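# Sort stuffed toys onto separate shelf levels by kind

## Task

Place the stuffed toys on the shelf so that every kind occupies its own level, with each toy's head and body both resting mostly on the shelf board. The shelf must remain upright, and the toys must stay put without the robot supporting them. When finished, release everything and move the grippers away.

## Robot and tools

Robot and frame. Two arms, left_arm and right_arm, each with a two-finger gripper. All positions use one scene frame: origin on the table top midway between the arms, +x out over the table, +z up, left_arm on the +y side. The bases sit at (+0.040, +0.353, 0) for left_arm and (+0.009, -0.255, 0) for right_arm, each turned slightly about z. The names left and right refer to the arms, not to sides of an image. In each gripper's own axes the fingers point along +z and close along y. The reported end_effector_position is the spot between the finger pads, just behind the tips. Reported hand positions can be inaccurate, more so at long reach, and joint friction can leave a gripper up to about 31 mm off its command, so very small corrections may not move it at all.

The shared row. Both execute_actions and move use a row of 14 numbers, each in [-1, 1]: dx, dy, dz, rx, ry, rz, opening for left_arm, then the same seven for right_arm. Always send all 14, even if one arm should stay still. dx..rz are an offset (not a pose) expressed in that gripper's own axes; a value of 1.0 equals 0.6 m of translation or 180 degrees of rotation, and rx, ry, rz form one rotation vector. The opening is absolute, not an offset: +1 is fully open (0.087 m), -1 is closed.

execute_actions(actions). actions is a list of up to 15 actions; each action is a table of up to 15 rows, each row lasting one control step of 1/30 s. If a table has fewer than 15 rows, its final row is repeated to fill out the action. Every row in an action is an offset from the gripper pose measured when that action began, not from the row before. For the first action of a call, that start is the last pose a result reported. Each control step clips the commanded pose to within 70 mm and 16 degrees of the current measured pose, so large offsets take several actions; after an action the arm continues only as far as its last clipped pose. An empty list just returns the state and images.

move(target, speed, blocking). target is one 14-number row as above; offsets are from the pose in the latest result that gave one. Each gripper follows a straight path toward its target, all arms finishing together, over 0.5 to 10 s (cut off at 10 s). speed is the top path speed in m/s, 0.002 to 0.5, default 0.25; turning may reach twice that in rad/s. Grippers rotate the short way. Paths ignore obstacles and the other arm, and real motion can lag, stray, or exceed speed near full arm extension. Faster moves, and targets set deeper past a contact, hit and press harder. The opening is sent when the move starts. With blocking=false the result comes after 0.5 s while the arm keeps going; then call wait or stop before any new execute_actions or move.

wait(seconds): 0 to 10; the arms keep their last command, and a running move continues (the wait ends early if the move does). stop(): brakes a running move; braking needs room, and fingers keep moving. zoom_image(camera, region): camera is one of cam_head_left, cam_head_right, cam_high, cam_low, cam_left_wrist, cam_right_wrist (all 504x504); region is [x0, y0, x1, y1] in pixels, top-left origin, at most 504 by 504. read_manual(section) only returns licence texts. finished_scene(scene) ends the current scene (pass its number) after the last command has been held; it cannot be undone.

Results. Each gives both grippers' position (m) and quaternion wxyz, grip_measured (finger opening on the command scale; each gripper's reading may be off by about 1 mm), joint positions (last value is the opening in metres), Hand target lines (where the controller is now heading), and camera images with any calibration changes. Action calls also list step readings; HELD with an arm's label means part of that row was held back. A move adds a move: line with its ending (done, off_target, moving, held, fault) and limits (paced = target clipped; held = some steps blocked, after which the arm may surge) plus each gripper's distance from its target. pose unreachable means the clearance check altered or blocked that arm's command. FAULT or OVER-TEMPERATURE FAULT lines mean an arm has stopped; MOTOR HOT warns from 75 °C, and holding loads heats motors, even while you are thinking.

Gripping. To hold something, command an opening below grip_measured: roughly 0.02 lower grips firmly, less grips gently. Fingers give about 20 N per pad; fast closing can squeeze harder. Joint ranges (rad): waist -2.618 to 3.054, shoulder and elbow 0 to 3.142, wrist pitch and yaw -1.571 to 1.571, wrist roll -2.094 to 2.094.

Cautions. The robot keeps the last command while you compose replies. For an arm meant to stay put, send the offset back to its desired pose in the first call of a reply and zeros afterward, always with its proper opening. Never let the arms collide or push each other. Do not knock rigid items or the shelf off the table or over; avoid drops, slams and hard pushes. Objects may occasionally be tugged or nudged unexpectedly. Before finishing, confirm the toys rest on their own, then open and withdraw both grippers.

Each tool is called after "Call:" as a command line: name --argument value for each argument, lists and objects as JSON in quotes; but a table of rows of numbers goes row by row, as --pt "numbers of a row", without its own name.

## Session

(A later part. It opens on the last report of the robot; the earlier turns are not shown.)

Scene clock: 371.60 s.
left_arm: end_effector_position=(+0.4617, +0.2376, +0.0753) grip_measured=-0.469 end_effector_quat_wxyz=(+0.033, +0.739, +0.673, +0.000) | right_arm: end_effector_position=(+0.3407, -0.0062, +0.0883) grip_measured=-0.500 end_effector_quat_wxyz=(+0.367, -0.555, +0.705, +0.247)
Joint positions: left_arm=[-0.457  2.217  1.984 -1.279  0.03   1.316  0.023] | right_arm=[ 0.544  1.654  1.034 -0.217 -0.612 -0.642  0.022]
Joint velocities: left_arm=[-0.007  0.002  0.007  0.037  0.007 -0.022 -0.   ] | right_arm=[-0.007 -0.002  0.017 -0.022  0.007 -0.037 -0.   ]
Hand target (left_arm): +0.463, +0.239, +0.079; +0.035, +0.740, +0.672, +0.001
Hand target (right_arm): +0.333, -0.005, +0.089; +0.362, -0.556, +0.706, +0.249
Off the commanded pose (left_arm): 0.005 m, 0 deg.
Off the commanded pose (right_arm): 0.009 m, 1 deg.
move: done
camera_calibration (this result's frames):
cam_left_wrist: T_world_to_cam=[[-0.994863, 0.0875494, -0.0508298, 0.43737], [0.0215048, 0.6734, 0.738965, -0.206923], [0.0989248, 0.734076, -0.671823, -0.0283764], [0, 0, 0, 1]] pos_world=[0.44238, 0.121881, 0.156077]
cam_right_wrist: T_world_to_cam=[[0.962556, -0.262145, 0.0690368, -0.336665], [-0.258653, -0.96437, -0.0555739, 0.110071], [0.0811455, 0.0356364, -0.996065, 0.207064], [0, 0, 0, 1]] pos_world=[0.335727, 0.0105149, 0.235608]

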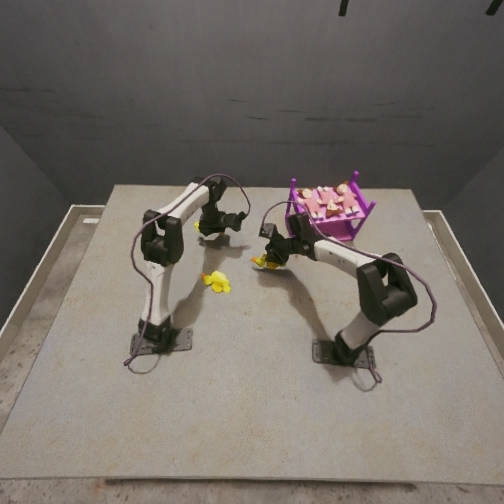

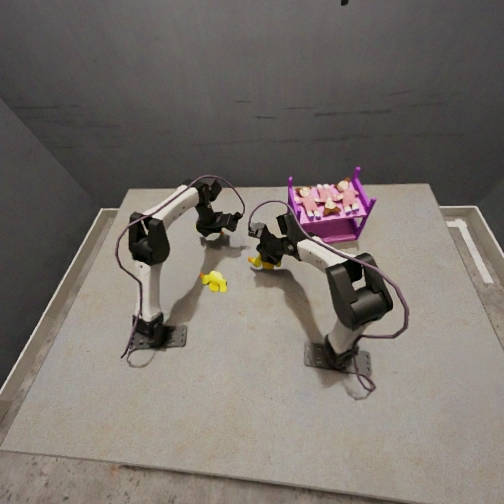

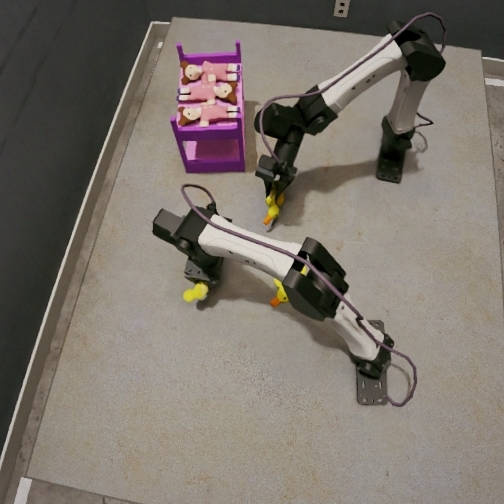

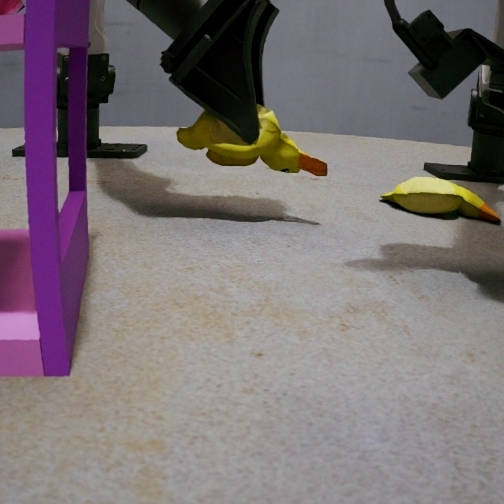

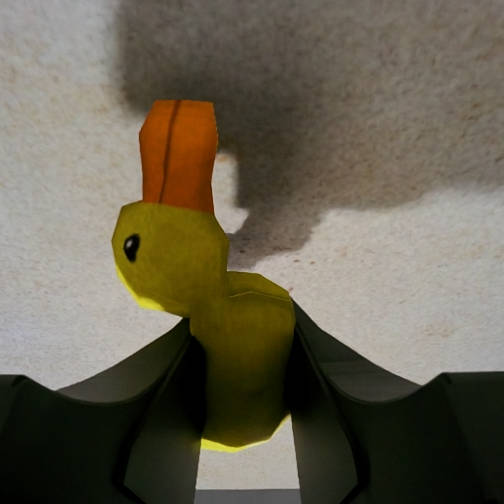

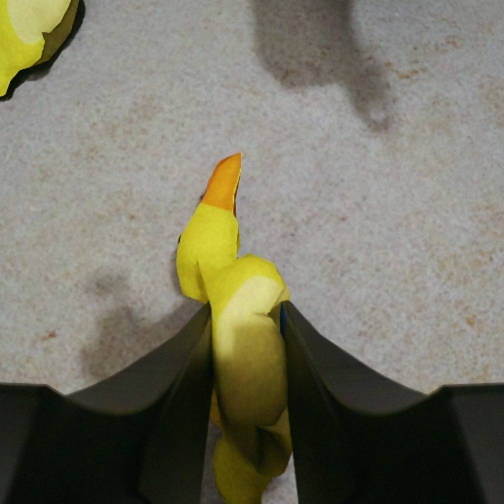

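Call:
move --target '[-0.291,-0.128,0.032,0,0,-0.778,-0.47,0.319,-0.2,-0.374,0.337,-0.048,0.224,-0.5]' --speed 0.4

Scene clock: 385.90 s.
left_arm: end_effector_position=(+0.3736, +0.0695, +0.0629) grip_measured=-0.469 end_effector_quat_wxyz=(+0.011, -0.378, +0.925, -0.035) | right_arm: end_effector_position=(+0.3824, -0.3214, +0.0952) grip_measured=-0.500 end_effector_quat_wxyz=(+0.545, -0.029, +0.838, +0.003)
Joint positions: left_arm=[-0.712  2.193  1.887 -1.194  0.021 -1.379  0.023] | right_arm=[-0.205  1.341  0.537  0.364 -0.308 -0.17   0.022]
Joint velocities: left_arm=[ 0.007 -0.007 -0.017  0.007 -0.037 -0.022  0.   ] | right_arm=[ 0.002 -0.002  0.002 -0.037 -0.007 -0.066  0.   ]
Hand target (left_arm): +0.369, +0.070, +0.061; +0.010, -0.380, +0.924, -0.033
Hand target (right_arm): +0.378, -0.326, +0.080; +0.533, -0.016, +0.846, +0.003
Off the commanded pose (left_arm): 0.005 m, 1 deg.
Off the commanded pose (right_arm): 0.015 m, 2 deg.
move: off_target (right_arm)
camera_calibration (this result's frames):
cam_left_wrist: T_world_to_cam=[[0.701317, -0.70918, 0.0722362, -0.222232], [-0.490034, -0.406031, 0.771366, 0.181418], [-0.517707, -0.57637, -0.632279, 0.414384], [0, 0, 0, 1]] pos_world=[0.459286, 0.154898, 0.13812]
cam_right_wrist: T_world_to_cam=[[0.0498421, -0.998106, 0.0360571, -0.344236], [-0.955498, -0.0581622, -0.289206, 0.397194], [0.290756, -0.0200378, -0.956588, 0.119997], [0, 0, 0, 1]] pos_world=[0.361786, -0.318078, 0.242071]

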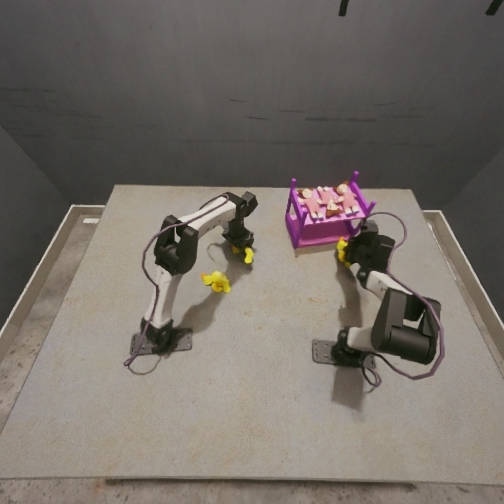

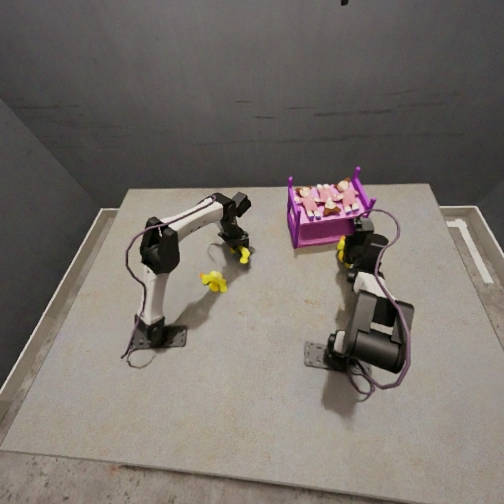

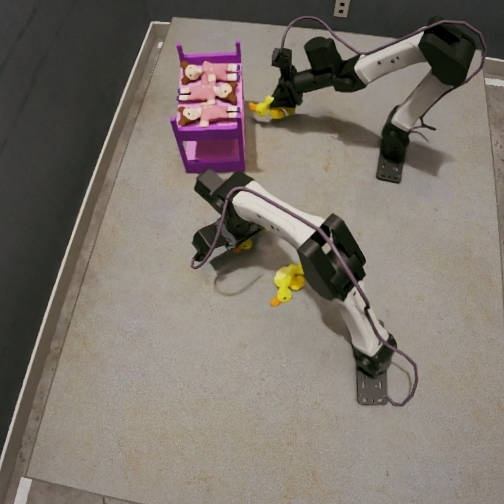

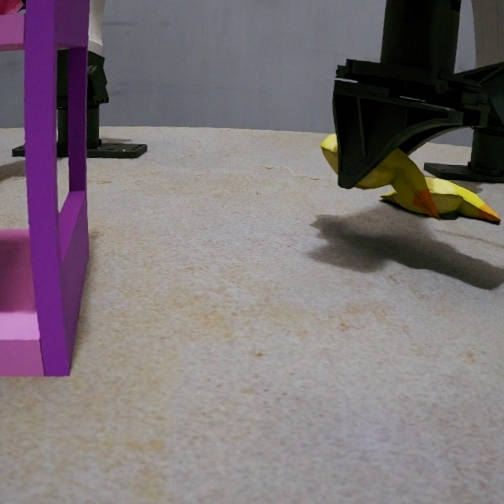

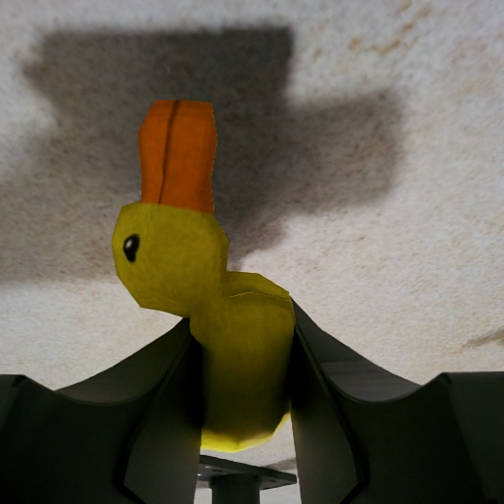

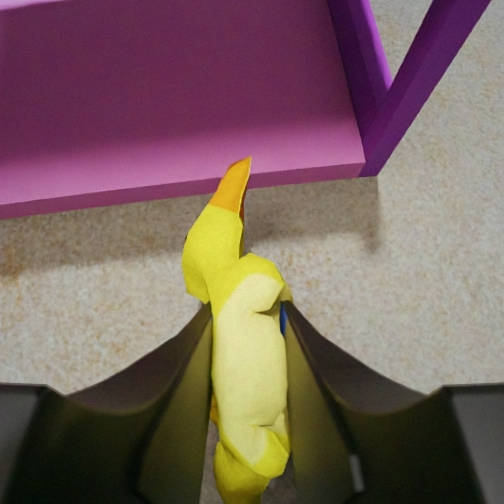

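Call:
move --target '[0,0,0.095,0,0,0,-0.47,-0.026,0,0.222,0,-0.105,0,-0.5]' --speed 0.12

Scene clock: 393.07 s.
left_arm: end_effector_position=(+0.3827, +0.0633, +0.0218) grip_measured=-0.469 end_effector_quat_wxyz=(+0.021, -0.379, +0.924, -0.050) | right_arm: end_effector_position=(+0.5041, -0.3180, +0.0569) grip_measured=-0.500 end_effector_quat_wxyz=(+0.675, -0.026, +0.737, +0.005)
Joint positions: left_arm=[-0.712  2.227  1.775 -1.013  0.02  -1.382  0.023] | right_arm=[-0.116  2.062  0.714  1.256 -0.252 -0.05   0.022]
Joint velocities: left_arm=[-0.002 -0.017  0.012  0.022 -0.066 -0.066 -0.001] | right_arm=[-0.012  0.012  0.017  0.125  0.051  0.007  0.   ]
Hand target (left_arm): +0.376, +0.066, +0.006; +0.011, -0.378, +0.925, -0.035
Hand target (right_arm): +0.510, -0.314, +0.053; +0.676, -0.025, +0.736, +0.009
Off the commanded pose (left_arm): 0.017 m, 2 deg.
Off the commanded pose (right_arm): 0.007 m, 0 deg.
move: off_target (left_arm)
camera_calibration (this result's frames):
cam_left_wrist: T_world_to_cam=[[0.700635, -0.705528, 0.106497, -0.230706], [-0.511199, -0.392217, 0.764749, 0.222446], [-0.497781, -0.590251, -0.635466, 0.382831], [0, 0, 0, 1]] pos_world=[0.465921, 0.150444, 0.0977305]
cam_right_wrist: T_world_to_cam=[[0.0405508, -0.998546, 0.0355318, -0.341005], [-0.810864, -0.053666, -0.582769, 0.447819], [0.583828, -0.00517972, -0.811861, -0.103139], [0, 0, 0, 1]] pos_world=[0.437164, -0.31701, 0.189356]

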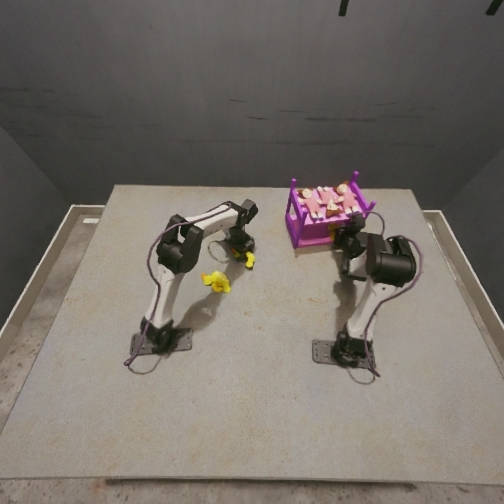

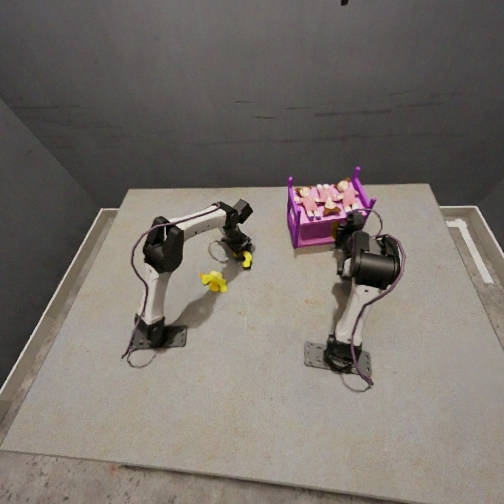

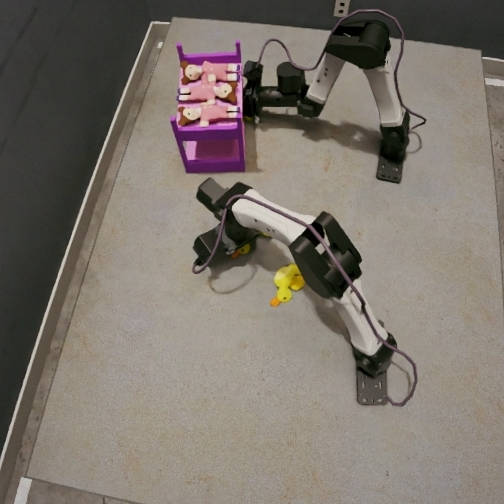

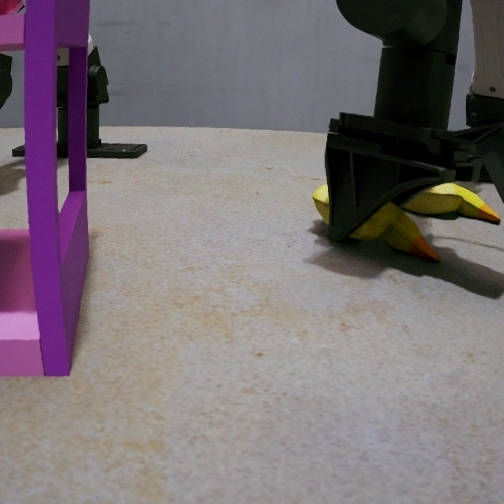

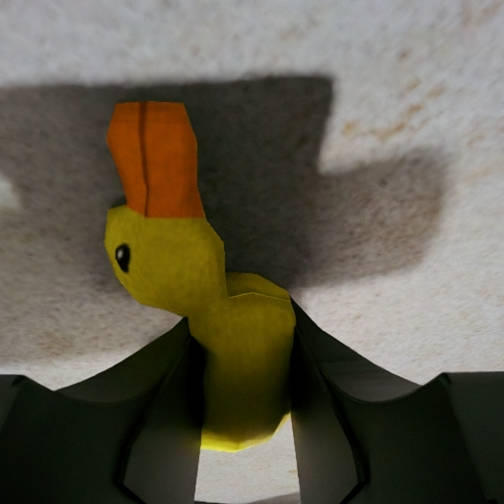

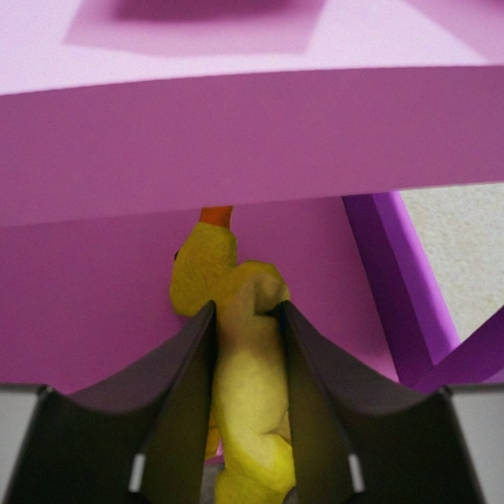

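Call:
execute_actions --actions '[[[0,0,0,0,0,0,-0.3,-0.004,0,0.004,0,-0.005,0,-0.5],[0,0,0,0,0,0,-0.15,-0.008,0,0.008,0,-0.01,0,-0.5],[0,0,0,0,0,0,0,-0.012,0,0.012,0,-0.015,0,-0.5],[0,0,0,0,0,0,0.15,-0.016,0,0.016,0,-0.02,0,-0.5],[0,0,0,0,0,0,0.3,-0.018,0,0.02,0,-0.025,0,-0.5],[0,0,0,0,0,0,0.5,-0.02,0,0.024,0,-0.03,0,-0.5],[0,0,0,0,0,0,0.65,-0.02,0,0.028,0,-0.035,0,-0.5],[0,0,0,0,0,0,0.8,-0.02,0,0.032,0,-0.04,0,-0.5],[0,0,0,0,0,0,0.8,-0.02,0,0.036,0,-0.045,0,-0.5],[0,0,0,0,0,0,0.8,-0.02,0,0.04,0,-0.045,0,-0.5]]]'

Scene clock: 399.73 s.
left_arm: end_effector_position=(+0.3836, +0.0624, +0.0224) grip_measured=+0.800 end_effector_quat_wxyz=(+0.022, -0.379, +0.924, -0.053) | right_arm: end_effector_position=(+0.5214, -0.3209, +0.0612) grip_measured=-0.500 end_effector_quat_wxyz=(+0.713, -0.024, +0.701, +0.005)
Joint positions: left_arm=[-0.712  2.226  1.775 -1.008  0.021 -1.382  0.079] | right_arm=[-0.116  2.176  0.769  1.423 -0.25  -0.023  0.022]
Joint velocities: left_arm=[-0.002 -0.007  0.012  0.007  0.022 -0.007  0.   ] | right_arm=[-0.007  0.007  0.017  0.198  0.066 -0.022 -0.   ]
Hand target (left_arm): +0.383, +0.063, +0.022; +0.021, -0.379, +0.924, -0.050
Hand target (right_arm): +0.528, -0.316, +0.066; +0.725, -0.024, +0.688, +0.008
Off the commanded pose (left_arm): 0.001 m, 0 deg.
Off the commanded pose (right_arm): 0.010 m, 2 deg.
Step readings (end_effector_position):
0: left_arm (+0.3828, +0.0632, +0.0218) | right_arm (+0.5042, -0.3182, +0.0572)
1: left_arm (+0.3828, +0.0632, +0.0218) | right_arm (+0.5042, -0.3182, +0.0574)
2: left_arm (+0.3828, +0.0632, +0.0218) | right_arm (+0.5044, -0.3182, +0.0581)
4: left_arm (+0.3828, +0.0632, +0.0218) | right_arm (+0.5052, -0.3183, +0.0607)
8: left_arm (+0.3829, +0.0630, +0.0218) | right_arm (+0.5119, -0.3193, +0.0617)
15: end_effector_position above
camera_calibration (this result's frames):
cam_left_wrist: T_world_to_cam=[[0.700102, -0.705158, 0.112296, -0.231964], [-0.514359, -0.388958, 0.764295, 0.223108], [-0.49527, -0.592845, -0.635014, 0.382359], [0, 0, 0, 1]] pos_world=[0.466527, 0.149887, 0.0983315]
cam_right_wrist: T_world_to_cam=[[0.0339735, -0.998799, 0.0352938, -0.341403], [-0.745804, -0.0488444, -0.664372, 0.436787], [0.665298, -0.00375123, -0.746568, -0.155813], [0, 0, 0, 1]] pos_world=[0.441018, -0.320243, 0.185913]

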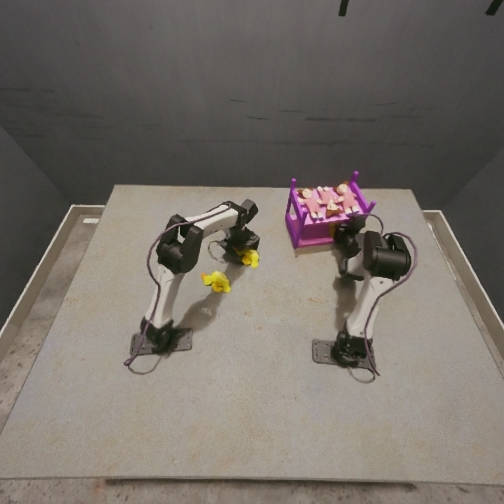

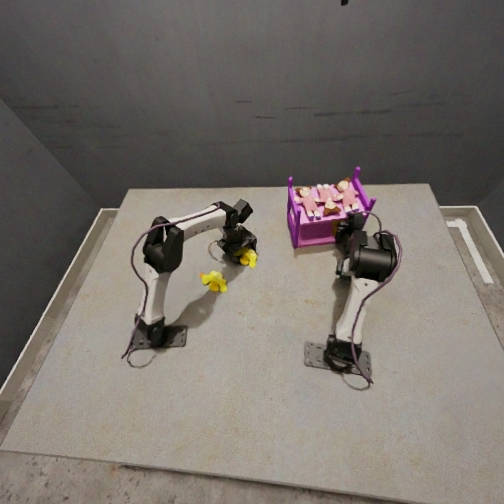

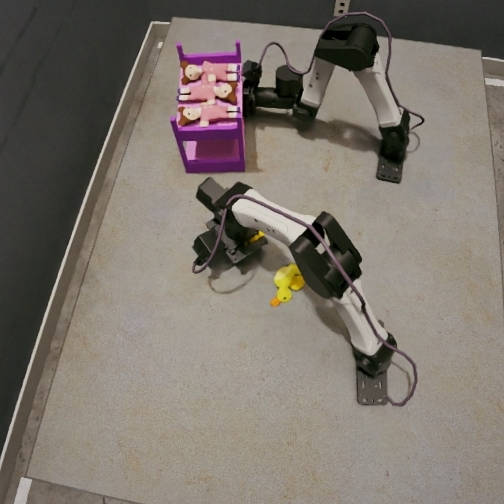

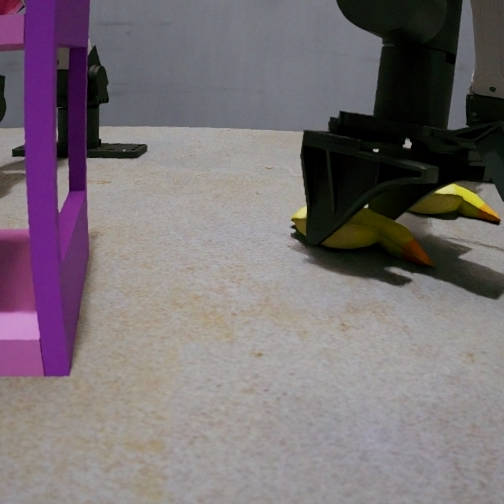

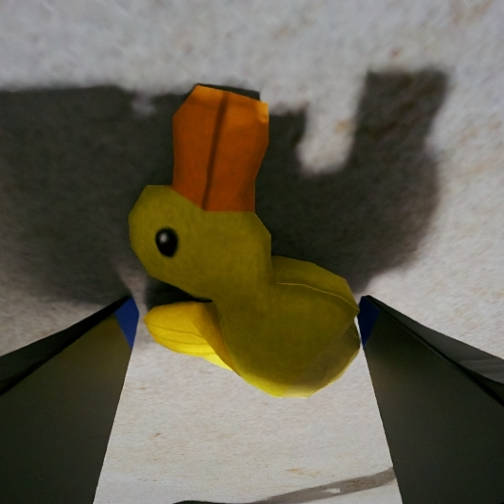

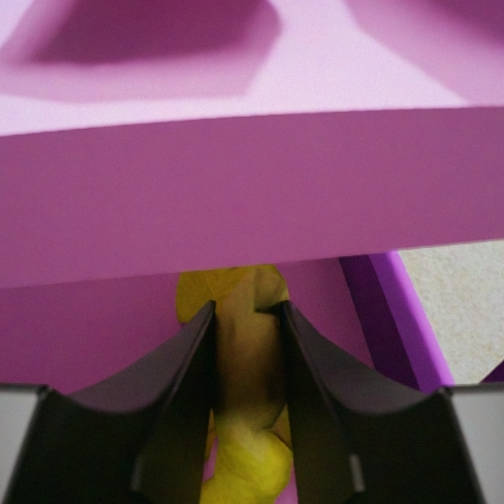

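Call:
execute_actions --actions '[[[0,0,-0.01,0,0,0,0.8,0,0,0.005,0,0,0,-0.4],[0,0,-0.02,0,0,0,0.8,0,0,0.005,0,0,0,-0.3],[0,0,-0.03,0,0,0,0.8,0,0,0.005,0,0,0,-0.2],[0,0,-0.04,0,0,0,0.8,0,0,0.005,0,0,0,-0.1],[0,0,-0.05,0,0,0,0.8,0,0,0.005,0,0,0,0],[0,0,-0.06,0,0,0,0.8,0,0,0.005,0,0,0,0.1],[0,0,-0.07,0,0,0,0.8,0,0,0.005,0,0,0,0.2],[0,0,-0.08,0,0,0,0.8,0,0,0.005,0,0,0,0.3],[0,0,-0.09,0,0,0,0.8,0,0,0.005,0,0,0,0.4],[0,0,-0.1,0,0,0,0.8,0,0,0.005,0,0,0,0.4],[0,0,-0.11,0,0,0,0.8,0,0,0.005,0,0,0,0.4],[0,0,-0.12,0,0,0,0.8,0,0,0.005,0,0,0,0.4]]]'

Call:
move --target '[-0.2,0.5,-0.08,0,0,0.2,0.8,-0.02,0,-0.16,0,0.08,0,0.4]' --speed 0.3

Scene clock: 408.90 s.
left_arm: end_effector_position=(+0.3860, +0.0607, +0.0927) grip_measured=+0.800 end_effector_quat_wxyz=(+0.036, -0.378, +0.922, -0.075) | right_arm: end_effector_position=(+0.5218, -0.3209, +0.0630) grip_measured=+0.400 end_effector_quat_wxyz=(+0.715, -0.023, +0.698, +0.005)
Joint positions: left_arm=[-0.712  2.154  1.935 -1.187  0.021 -1.382  0.079] | right_arm=[-0.116  2.176  0.77   1.431 -0.249 -0.019  0.061]
Joint velocities: left_arm=[-0.002 -0.085  0.242 -0.315  0.066  0.007  0.003] | right_arm=[ 0.007 -0.007 -0.007  0.022  0.007  0.007  0.   ]
Hand target (left_arm): +0.378, +0.069, +0.094; +0.022, -0.379, +0.924, -0.054
Hand target (right_arm): +0.524, -0.321, +0.061; +0.713, -0.024, +0.701, +0.005
Off the commanded pose (left_arm): 0.011 m, 3 deg.
Off the commanded pose (right_arm): 0.003 m, 0 deg.
Step readings (end_effector_position):
0: left_arm (+0.3836, +0.0624, +0.0224) | right_arm (+0.5222, -0.3209, +0.0658)
1: left_arm (+0.3836, +0.0624, +0.0224) | right_arm (+0.5221, -0.3209, +0.0654)
2: left_arm (+0.3833, +0.0626, +0.0228) | right_arm (+0.5220, -0.3209, +0.0648)
4: left_arm (+0.3814, +0.0639, +0.0258) | right_arm (+0.5219, -0.3210, +0.0640)
8: left_arm (+0.3816, +0.0638, +0.0449) | right_arm (+0.5218, -0.3209, +0.0633)
15: end_effector_position above
camera_calibration (this result's frames):
cam_left_wrist: T_world_to_cam=[[0.69417, -0.701078, 0.16315, -0.245453], [-0.547027, -0.36649, 0.752627, 0.182324], [-0.467857, -0.611698, -0.637915, 0.41804], [0, 0, 0, 1]] pos_world=[0.465705, 0.150453, 0.169498]
cam_right_wrist: T_world_to_cam=[[0.033414, -0.998896, 0.0330227, -0.341067], [-0.740701, -0.0469332, -0.670194, 0.436661], [0.671004, -0.00206608, -0.741451, -0.157491], [0, 0, 0, 1]] pos_world=[0.440508, -0.320522, 0.187139]

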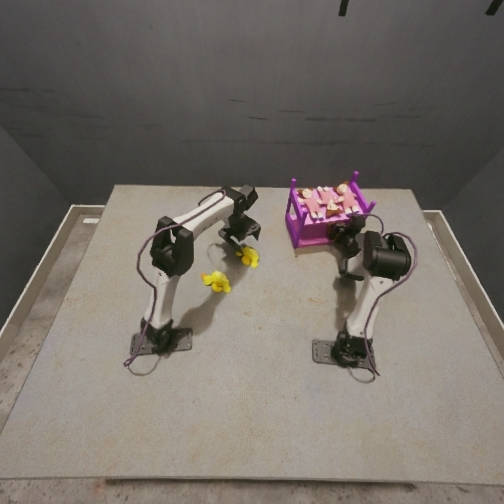

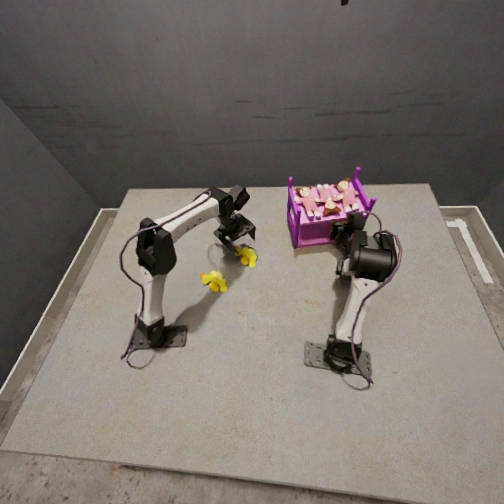

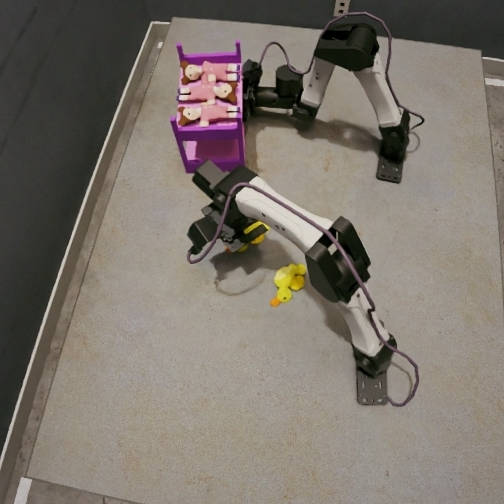

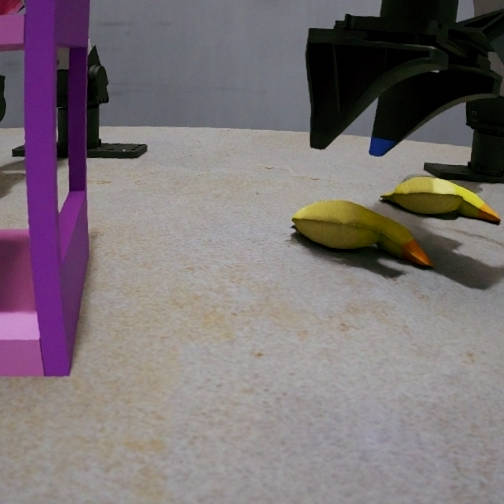

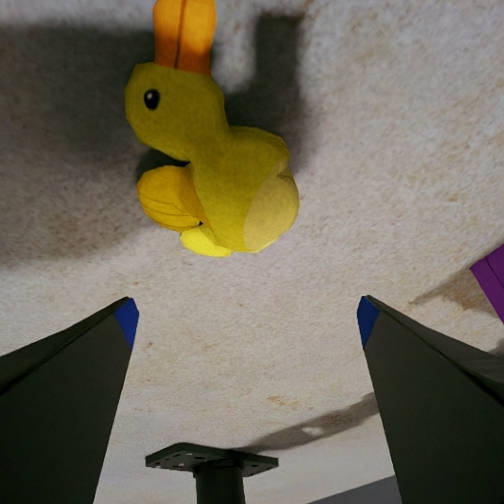

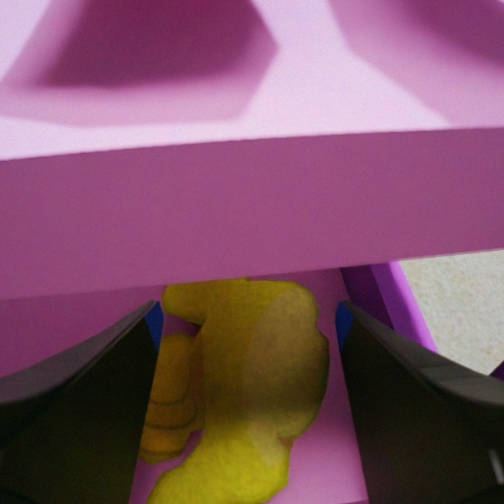

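Scene clock: 410.80 s.
left_arm: end_effector_position=(+0.2714, +0.3638, +0.0969) grip_measured=+0.800 end_effector_quat_wxyz=(+0.072, -0.074, +0.993, -0.050) | right_arm: end_effector_position=(+0.4338, -0.3233, +0.0766) grip_measured=+0.400 end_effector_quat_wxyz=(+0.627, -0.026, +0.779, +0.003)
Joint positions: left_arm=[ 0.023  1.444  1.098 -1.086  0.107 -0.023  0.079] | right_arm=[-0.178  1.692  0.507  0.959 -0.303 -0.097  0.061]
Joint velocities: left_arm=[-0.007  0.002 -0.007 -0.037 -0.007  0.007 -0.001] | right_arm=[ 0.002  0.017  0.002 -0.081  0.022 -0.022  0.001]
Hand target (left_arm): +0.260, +0.363, +0.093; +0.057, -0.074, +0.994, -0.053
Hand target (right_arm): +0.427, -0.326, +0.074; +0.622, -0.025, +0.783, +0.001
Off the commanded pose (left_arm): 0.014 m, 2 deg.
Off the commanded pose (right_arm): 0.009 m, 1 deg.
move: off_target (left_arm)
camera_calibration (this result's frames):
cam_left_wrist: T_world_to_cam=[[0.143897, -0.983661, 0.108191, 0.303402], [-0.740843, -0.0345976, 0.670786, 0.167313], [-0.656083, -0.176677, -0.733717, 0.454563], [0, 0, 0, 1]] pos_world=[0.378525, 0.384544, 0.188464]
cam_right_wrist: T_world_to_cam=[[0.0411248, -0.998461, 0.0372, -0.344483], [-0.878119, -0.0538802, -0.475399, 0.422938], [0.476672, -0.0131154, -0.878983, 0.00283199], [0, 0, 0, 1]] pos_world=[0.384207, -0.321128, 0.216368]

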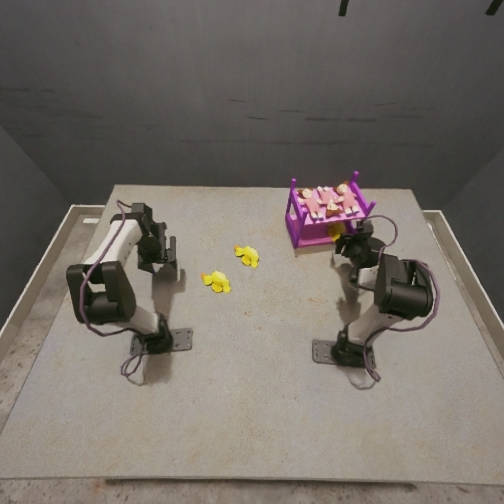

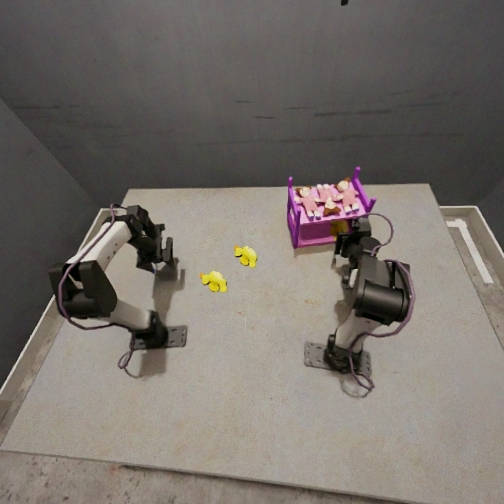

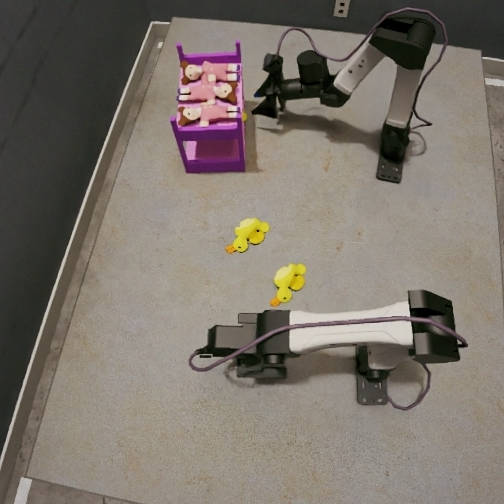

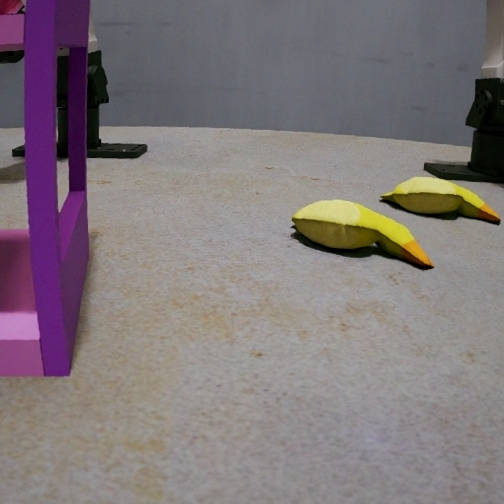

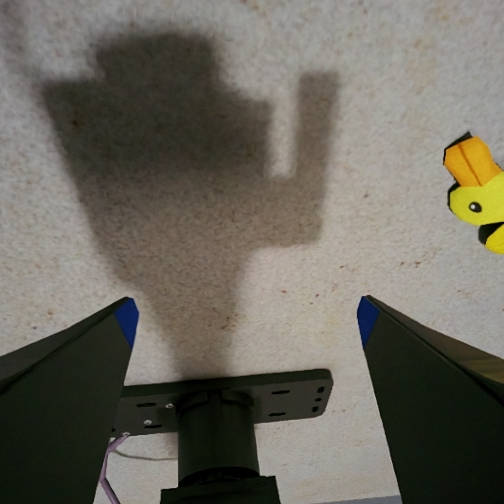

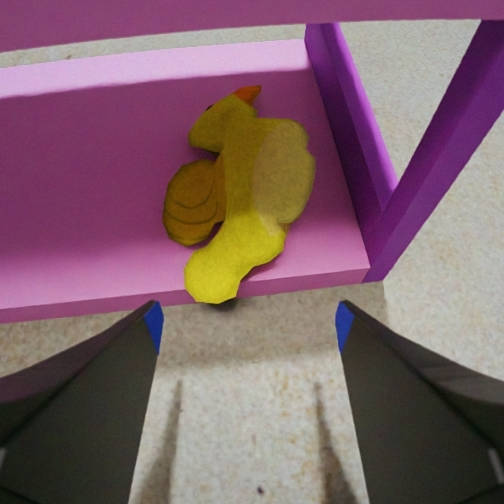

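Call:
move --target '[0,0,0,0,0,0,0.8,0.02,0.595,-0.129,-0.221,0.116,-0.088,0.4]' --speed 0.3

Scene clock: 421.17 s.
left_arm: end_effector_position=(+0.2714, +0.3638, +0.0969) grip_measured=+0.800 end_effector_quat_wxyz=(+0.072, -0.073, +0.993, -0.050) | right_arm: end_effector_position=(+0.3365, +0.0302, +0.0830) grip_measured=+0.400 end_effector_quat_wxyz=(+0.441, -0.340, +0.810, +0.185)
Joint positions: left_arm=[ 0.023  1.444  1.098 -1.086  0.108 -0.021  0.079] | right_arm=[ 0.781  1.601  0.847  0.179 -0.09  -0.058  0.061]
Joint velocities: left_arm=[ 0.002 -0.012 -0.012  0.037  0.022 -0.022  0.001] | right_arm=[-0.022  0.002 -0.002 -0.051  0.022  0.007 -0.001]
Hand target (left_arm): +0.271, +0.364, +0.097; +0.072, -0.074, +0.993, -0.049
Hand target (right_arm): +0.337, +0.033, +0.077; +0.432, -0.340, +0.816, +0.182
Off the commanded pose (left_arm): 0.000 m, 0 deg.
Off the commanded pose (right_arm): 0.012 m, 2 deg.
move: off_target (right_arm)
camera_calibration (this result's frames):
cam_left_wrist: T_world_to_cam=[[0.141601, -0.983987, 0.108256, 0.304166], [-0.74109, -0.0328684, 0.670601, 0.166768], [-0.656304, -0.175185, -0.733877, 0.454095], [0, 0, 0, 1]] pos_world=[0.378544, 0.384327, 0.188487]
cam_right_wrist: T_world_to_cam=[[0.71329, -0.700794, 0.0102726, -0.220686], [-0.69311, -0.707492, -0.138036, 0.289032], [0.104003, 0.0913399, -0.990374, 0.191019], [0, 0, 0, 1]] pos_world=[0.337877, 0.0323847, 0.231344]

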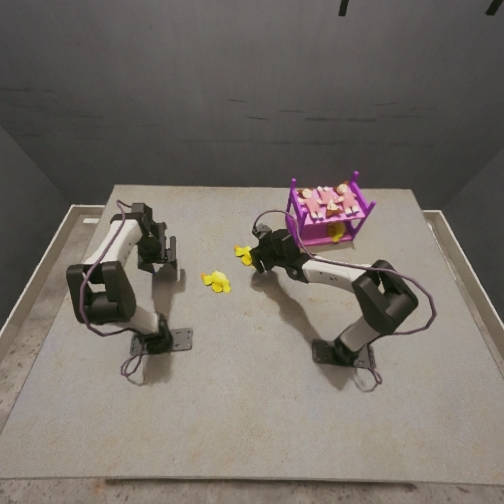

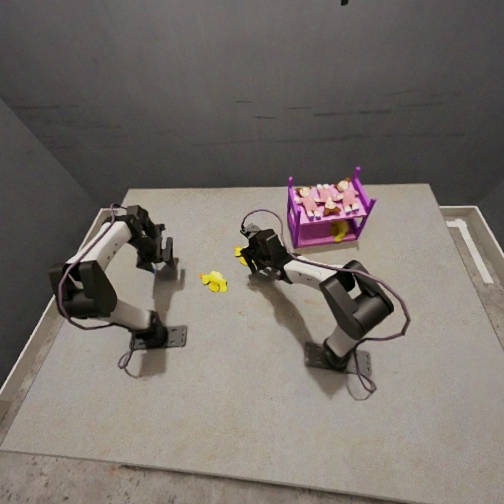

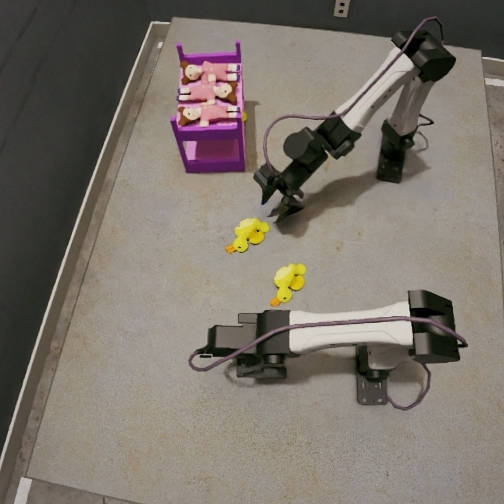

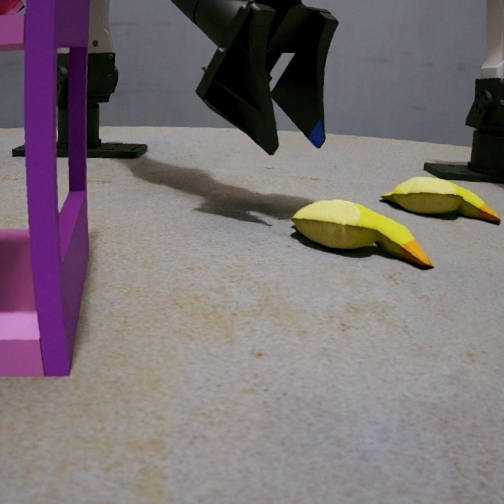

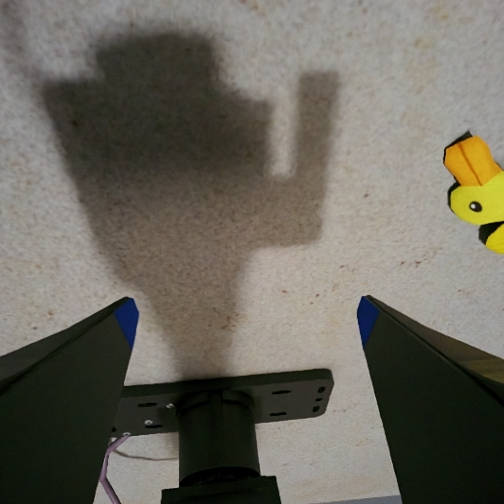

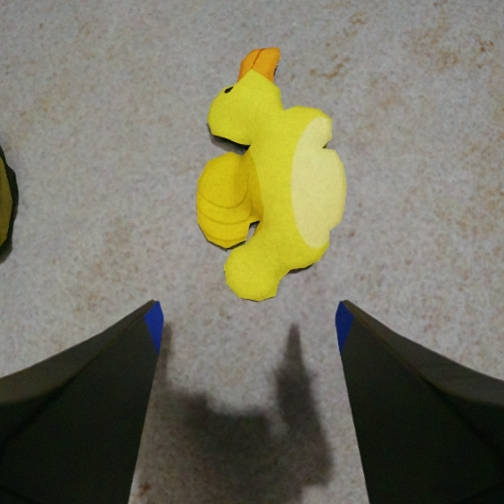

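Call:
move --target '[0,0,0,0,0,0,0.8,0.046,-0.008,0.167,0,0,0,1.0]' --speed 0.15

Scene clock: 426.67 s.
left_arm: end_effector_position=(+0.2714, +0.3638, +0.0969) grip_measured=+0.800 end_effector_quat_wxyz=(+0.072, -0.073, +0.993, -0.050) | right_arm: end_effector_position=(+0.3913, +0.0734, +0.0200) grip_measured=+1.000 end_effector_quat_wxyz=(+0.458, -0.336, +0.802, +0.186)
Joint positions: left_arm=[ 0.023  1.444  1.098 -1.086  0.108 -0.021  0.079] | right_arm=[ 0.781  1.986  0.996  0.453 -0.082 -0.059  0.087]
Joint velocities: left_arm=[ 0.002  0.017 -0.022 -0.051 -0.051 -0.037 -0.001] | right_arm=[ 0.002 -0.002  0.002  0.007  0.066 -0.022  0.   ]
Hand target (left_arm): +0.271, +0.364, +0.097; +0.072, -0.073, +0.993, -0.050
Hand target (right_arm): +0.387, +0.076, +0.004; +0.442, -0.340, +0.810, +0.185
Off the commanded pose (left_arm): 0.000 m, 0 deg.
Off the commanded pose (right_arm): 0.015 m, 2 deg.
move: off_target (right_arm)
camera_calibration (this result's frames):
cam_left_wrist: T_world_to_cam=[[0.141601, -0.983987, 0.108256, 0.304166], [-0.74109, -0.0328684, 0.670601, 0.166768], [-0.656304, -0.175185, -0.733877, 0.454095], [0, 0, 0, 1]] pos_world=[0.378544, 0.384327, 0.188487]
cam_right_wrist: T_world_to_cam=[[0.708547, -0.705413, 0.0188392, -0.226824], [-0.692351, -0.700093, -0.174701, 0.34874], [0.136426, 0.110741, -0.984441, 0.104722], [0, 0, 0, 1]] pos_world=[0.387879, 0.0725487, 0.168291]

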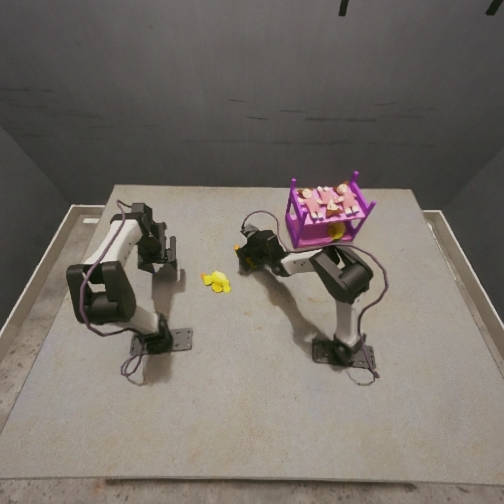

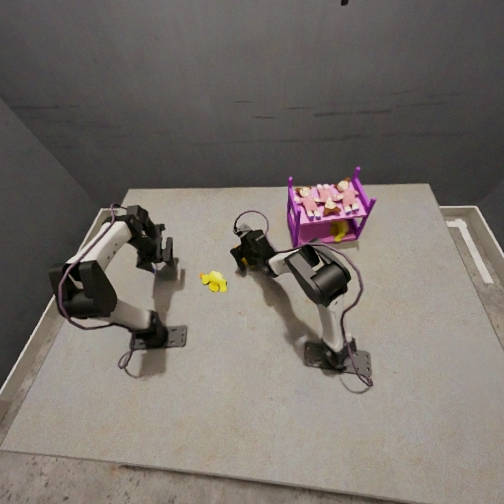

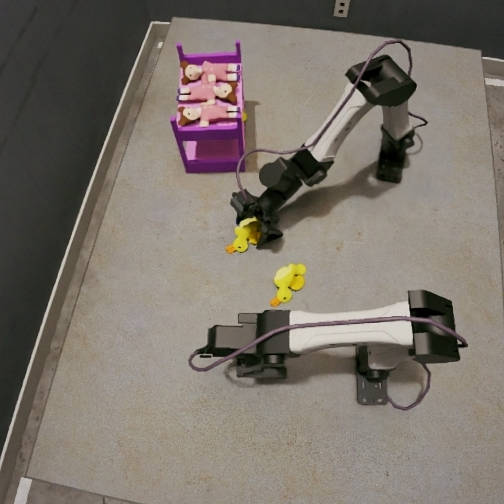

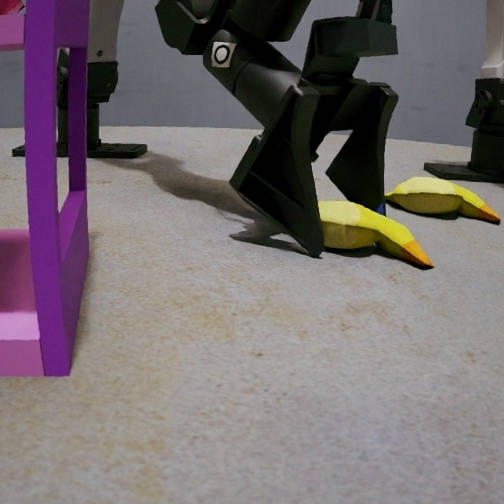

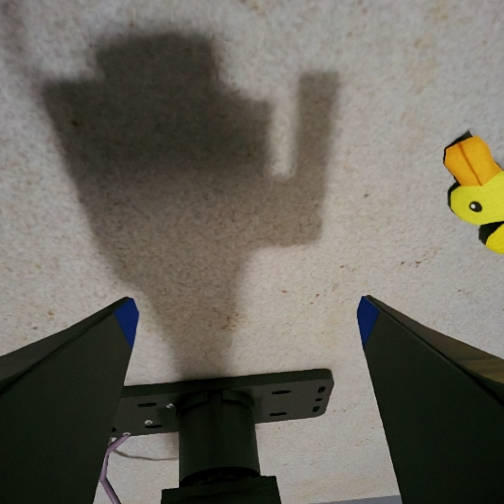

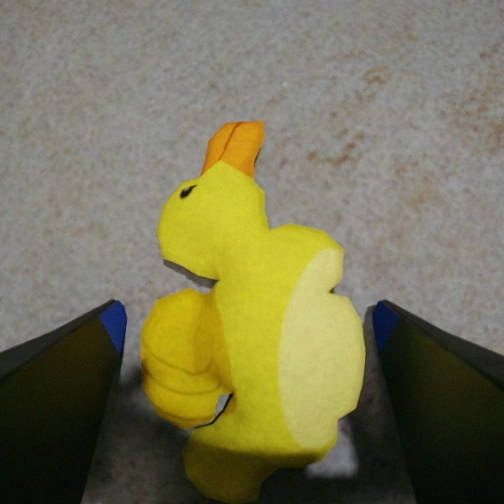

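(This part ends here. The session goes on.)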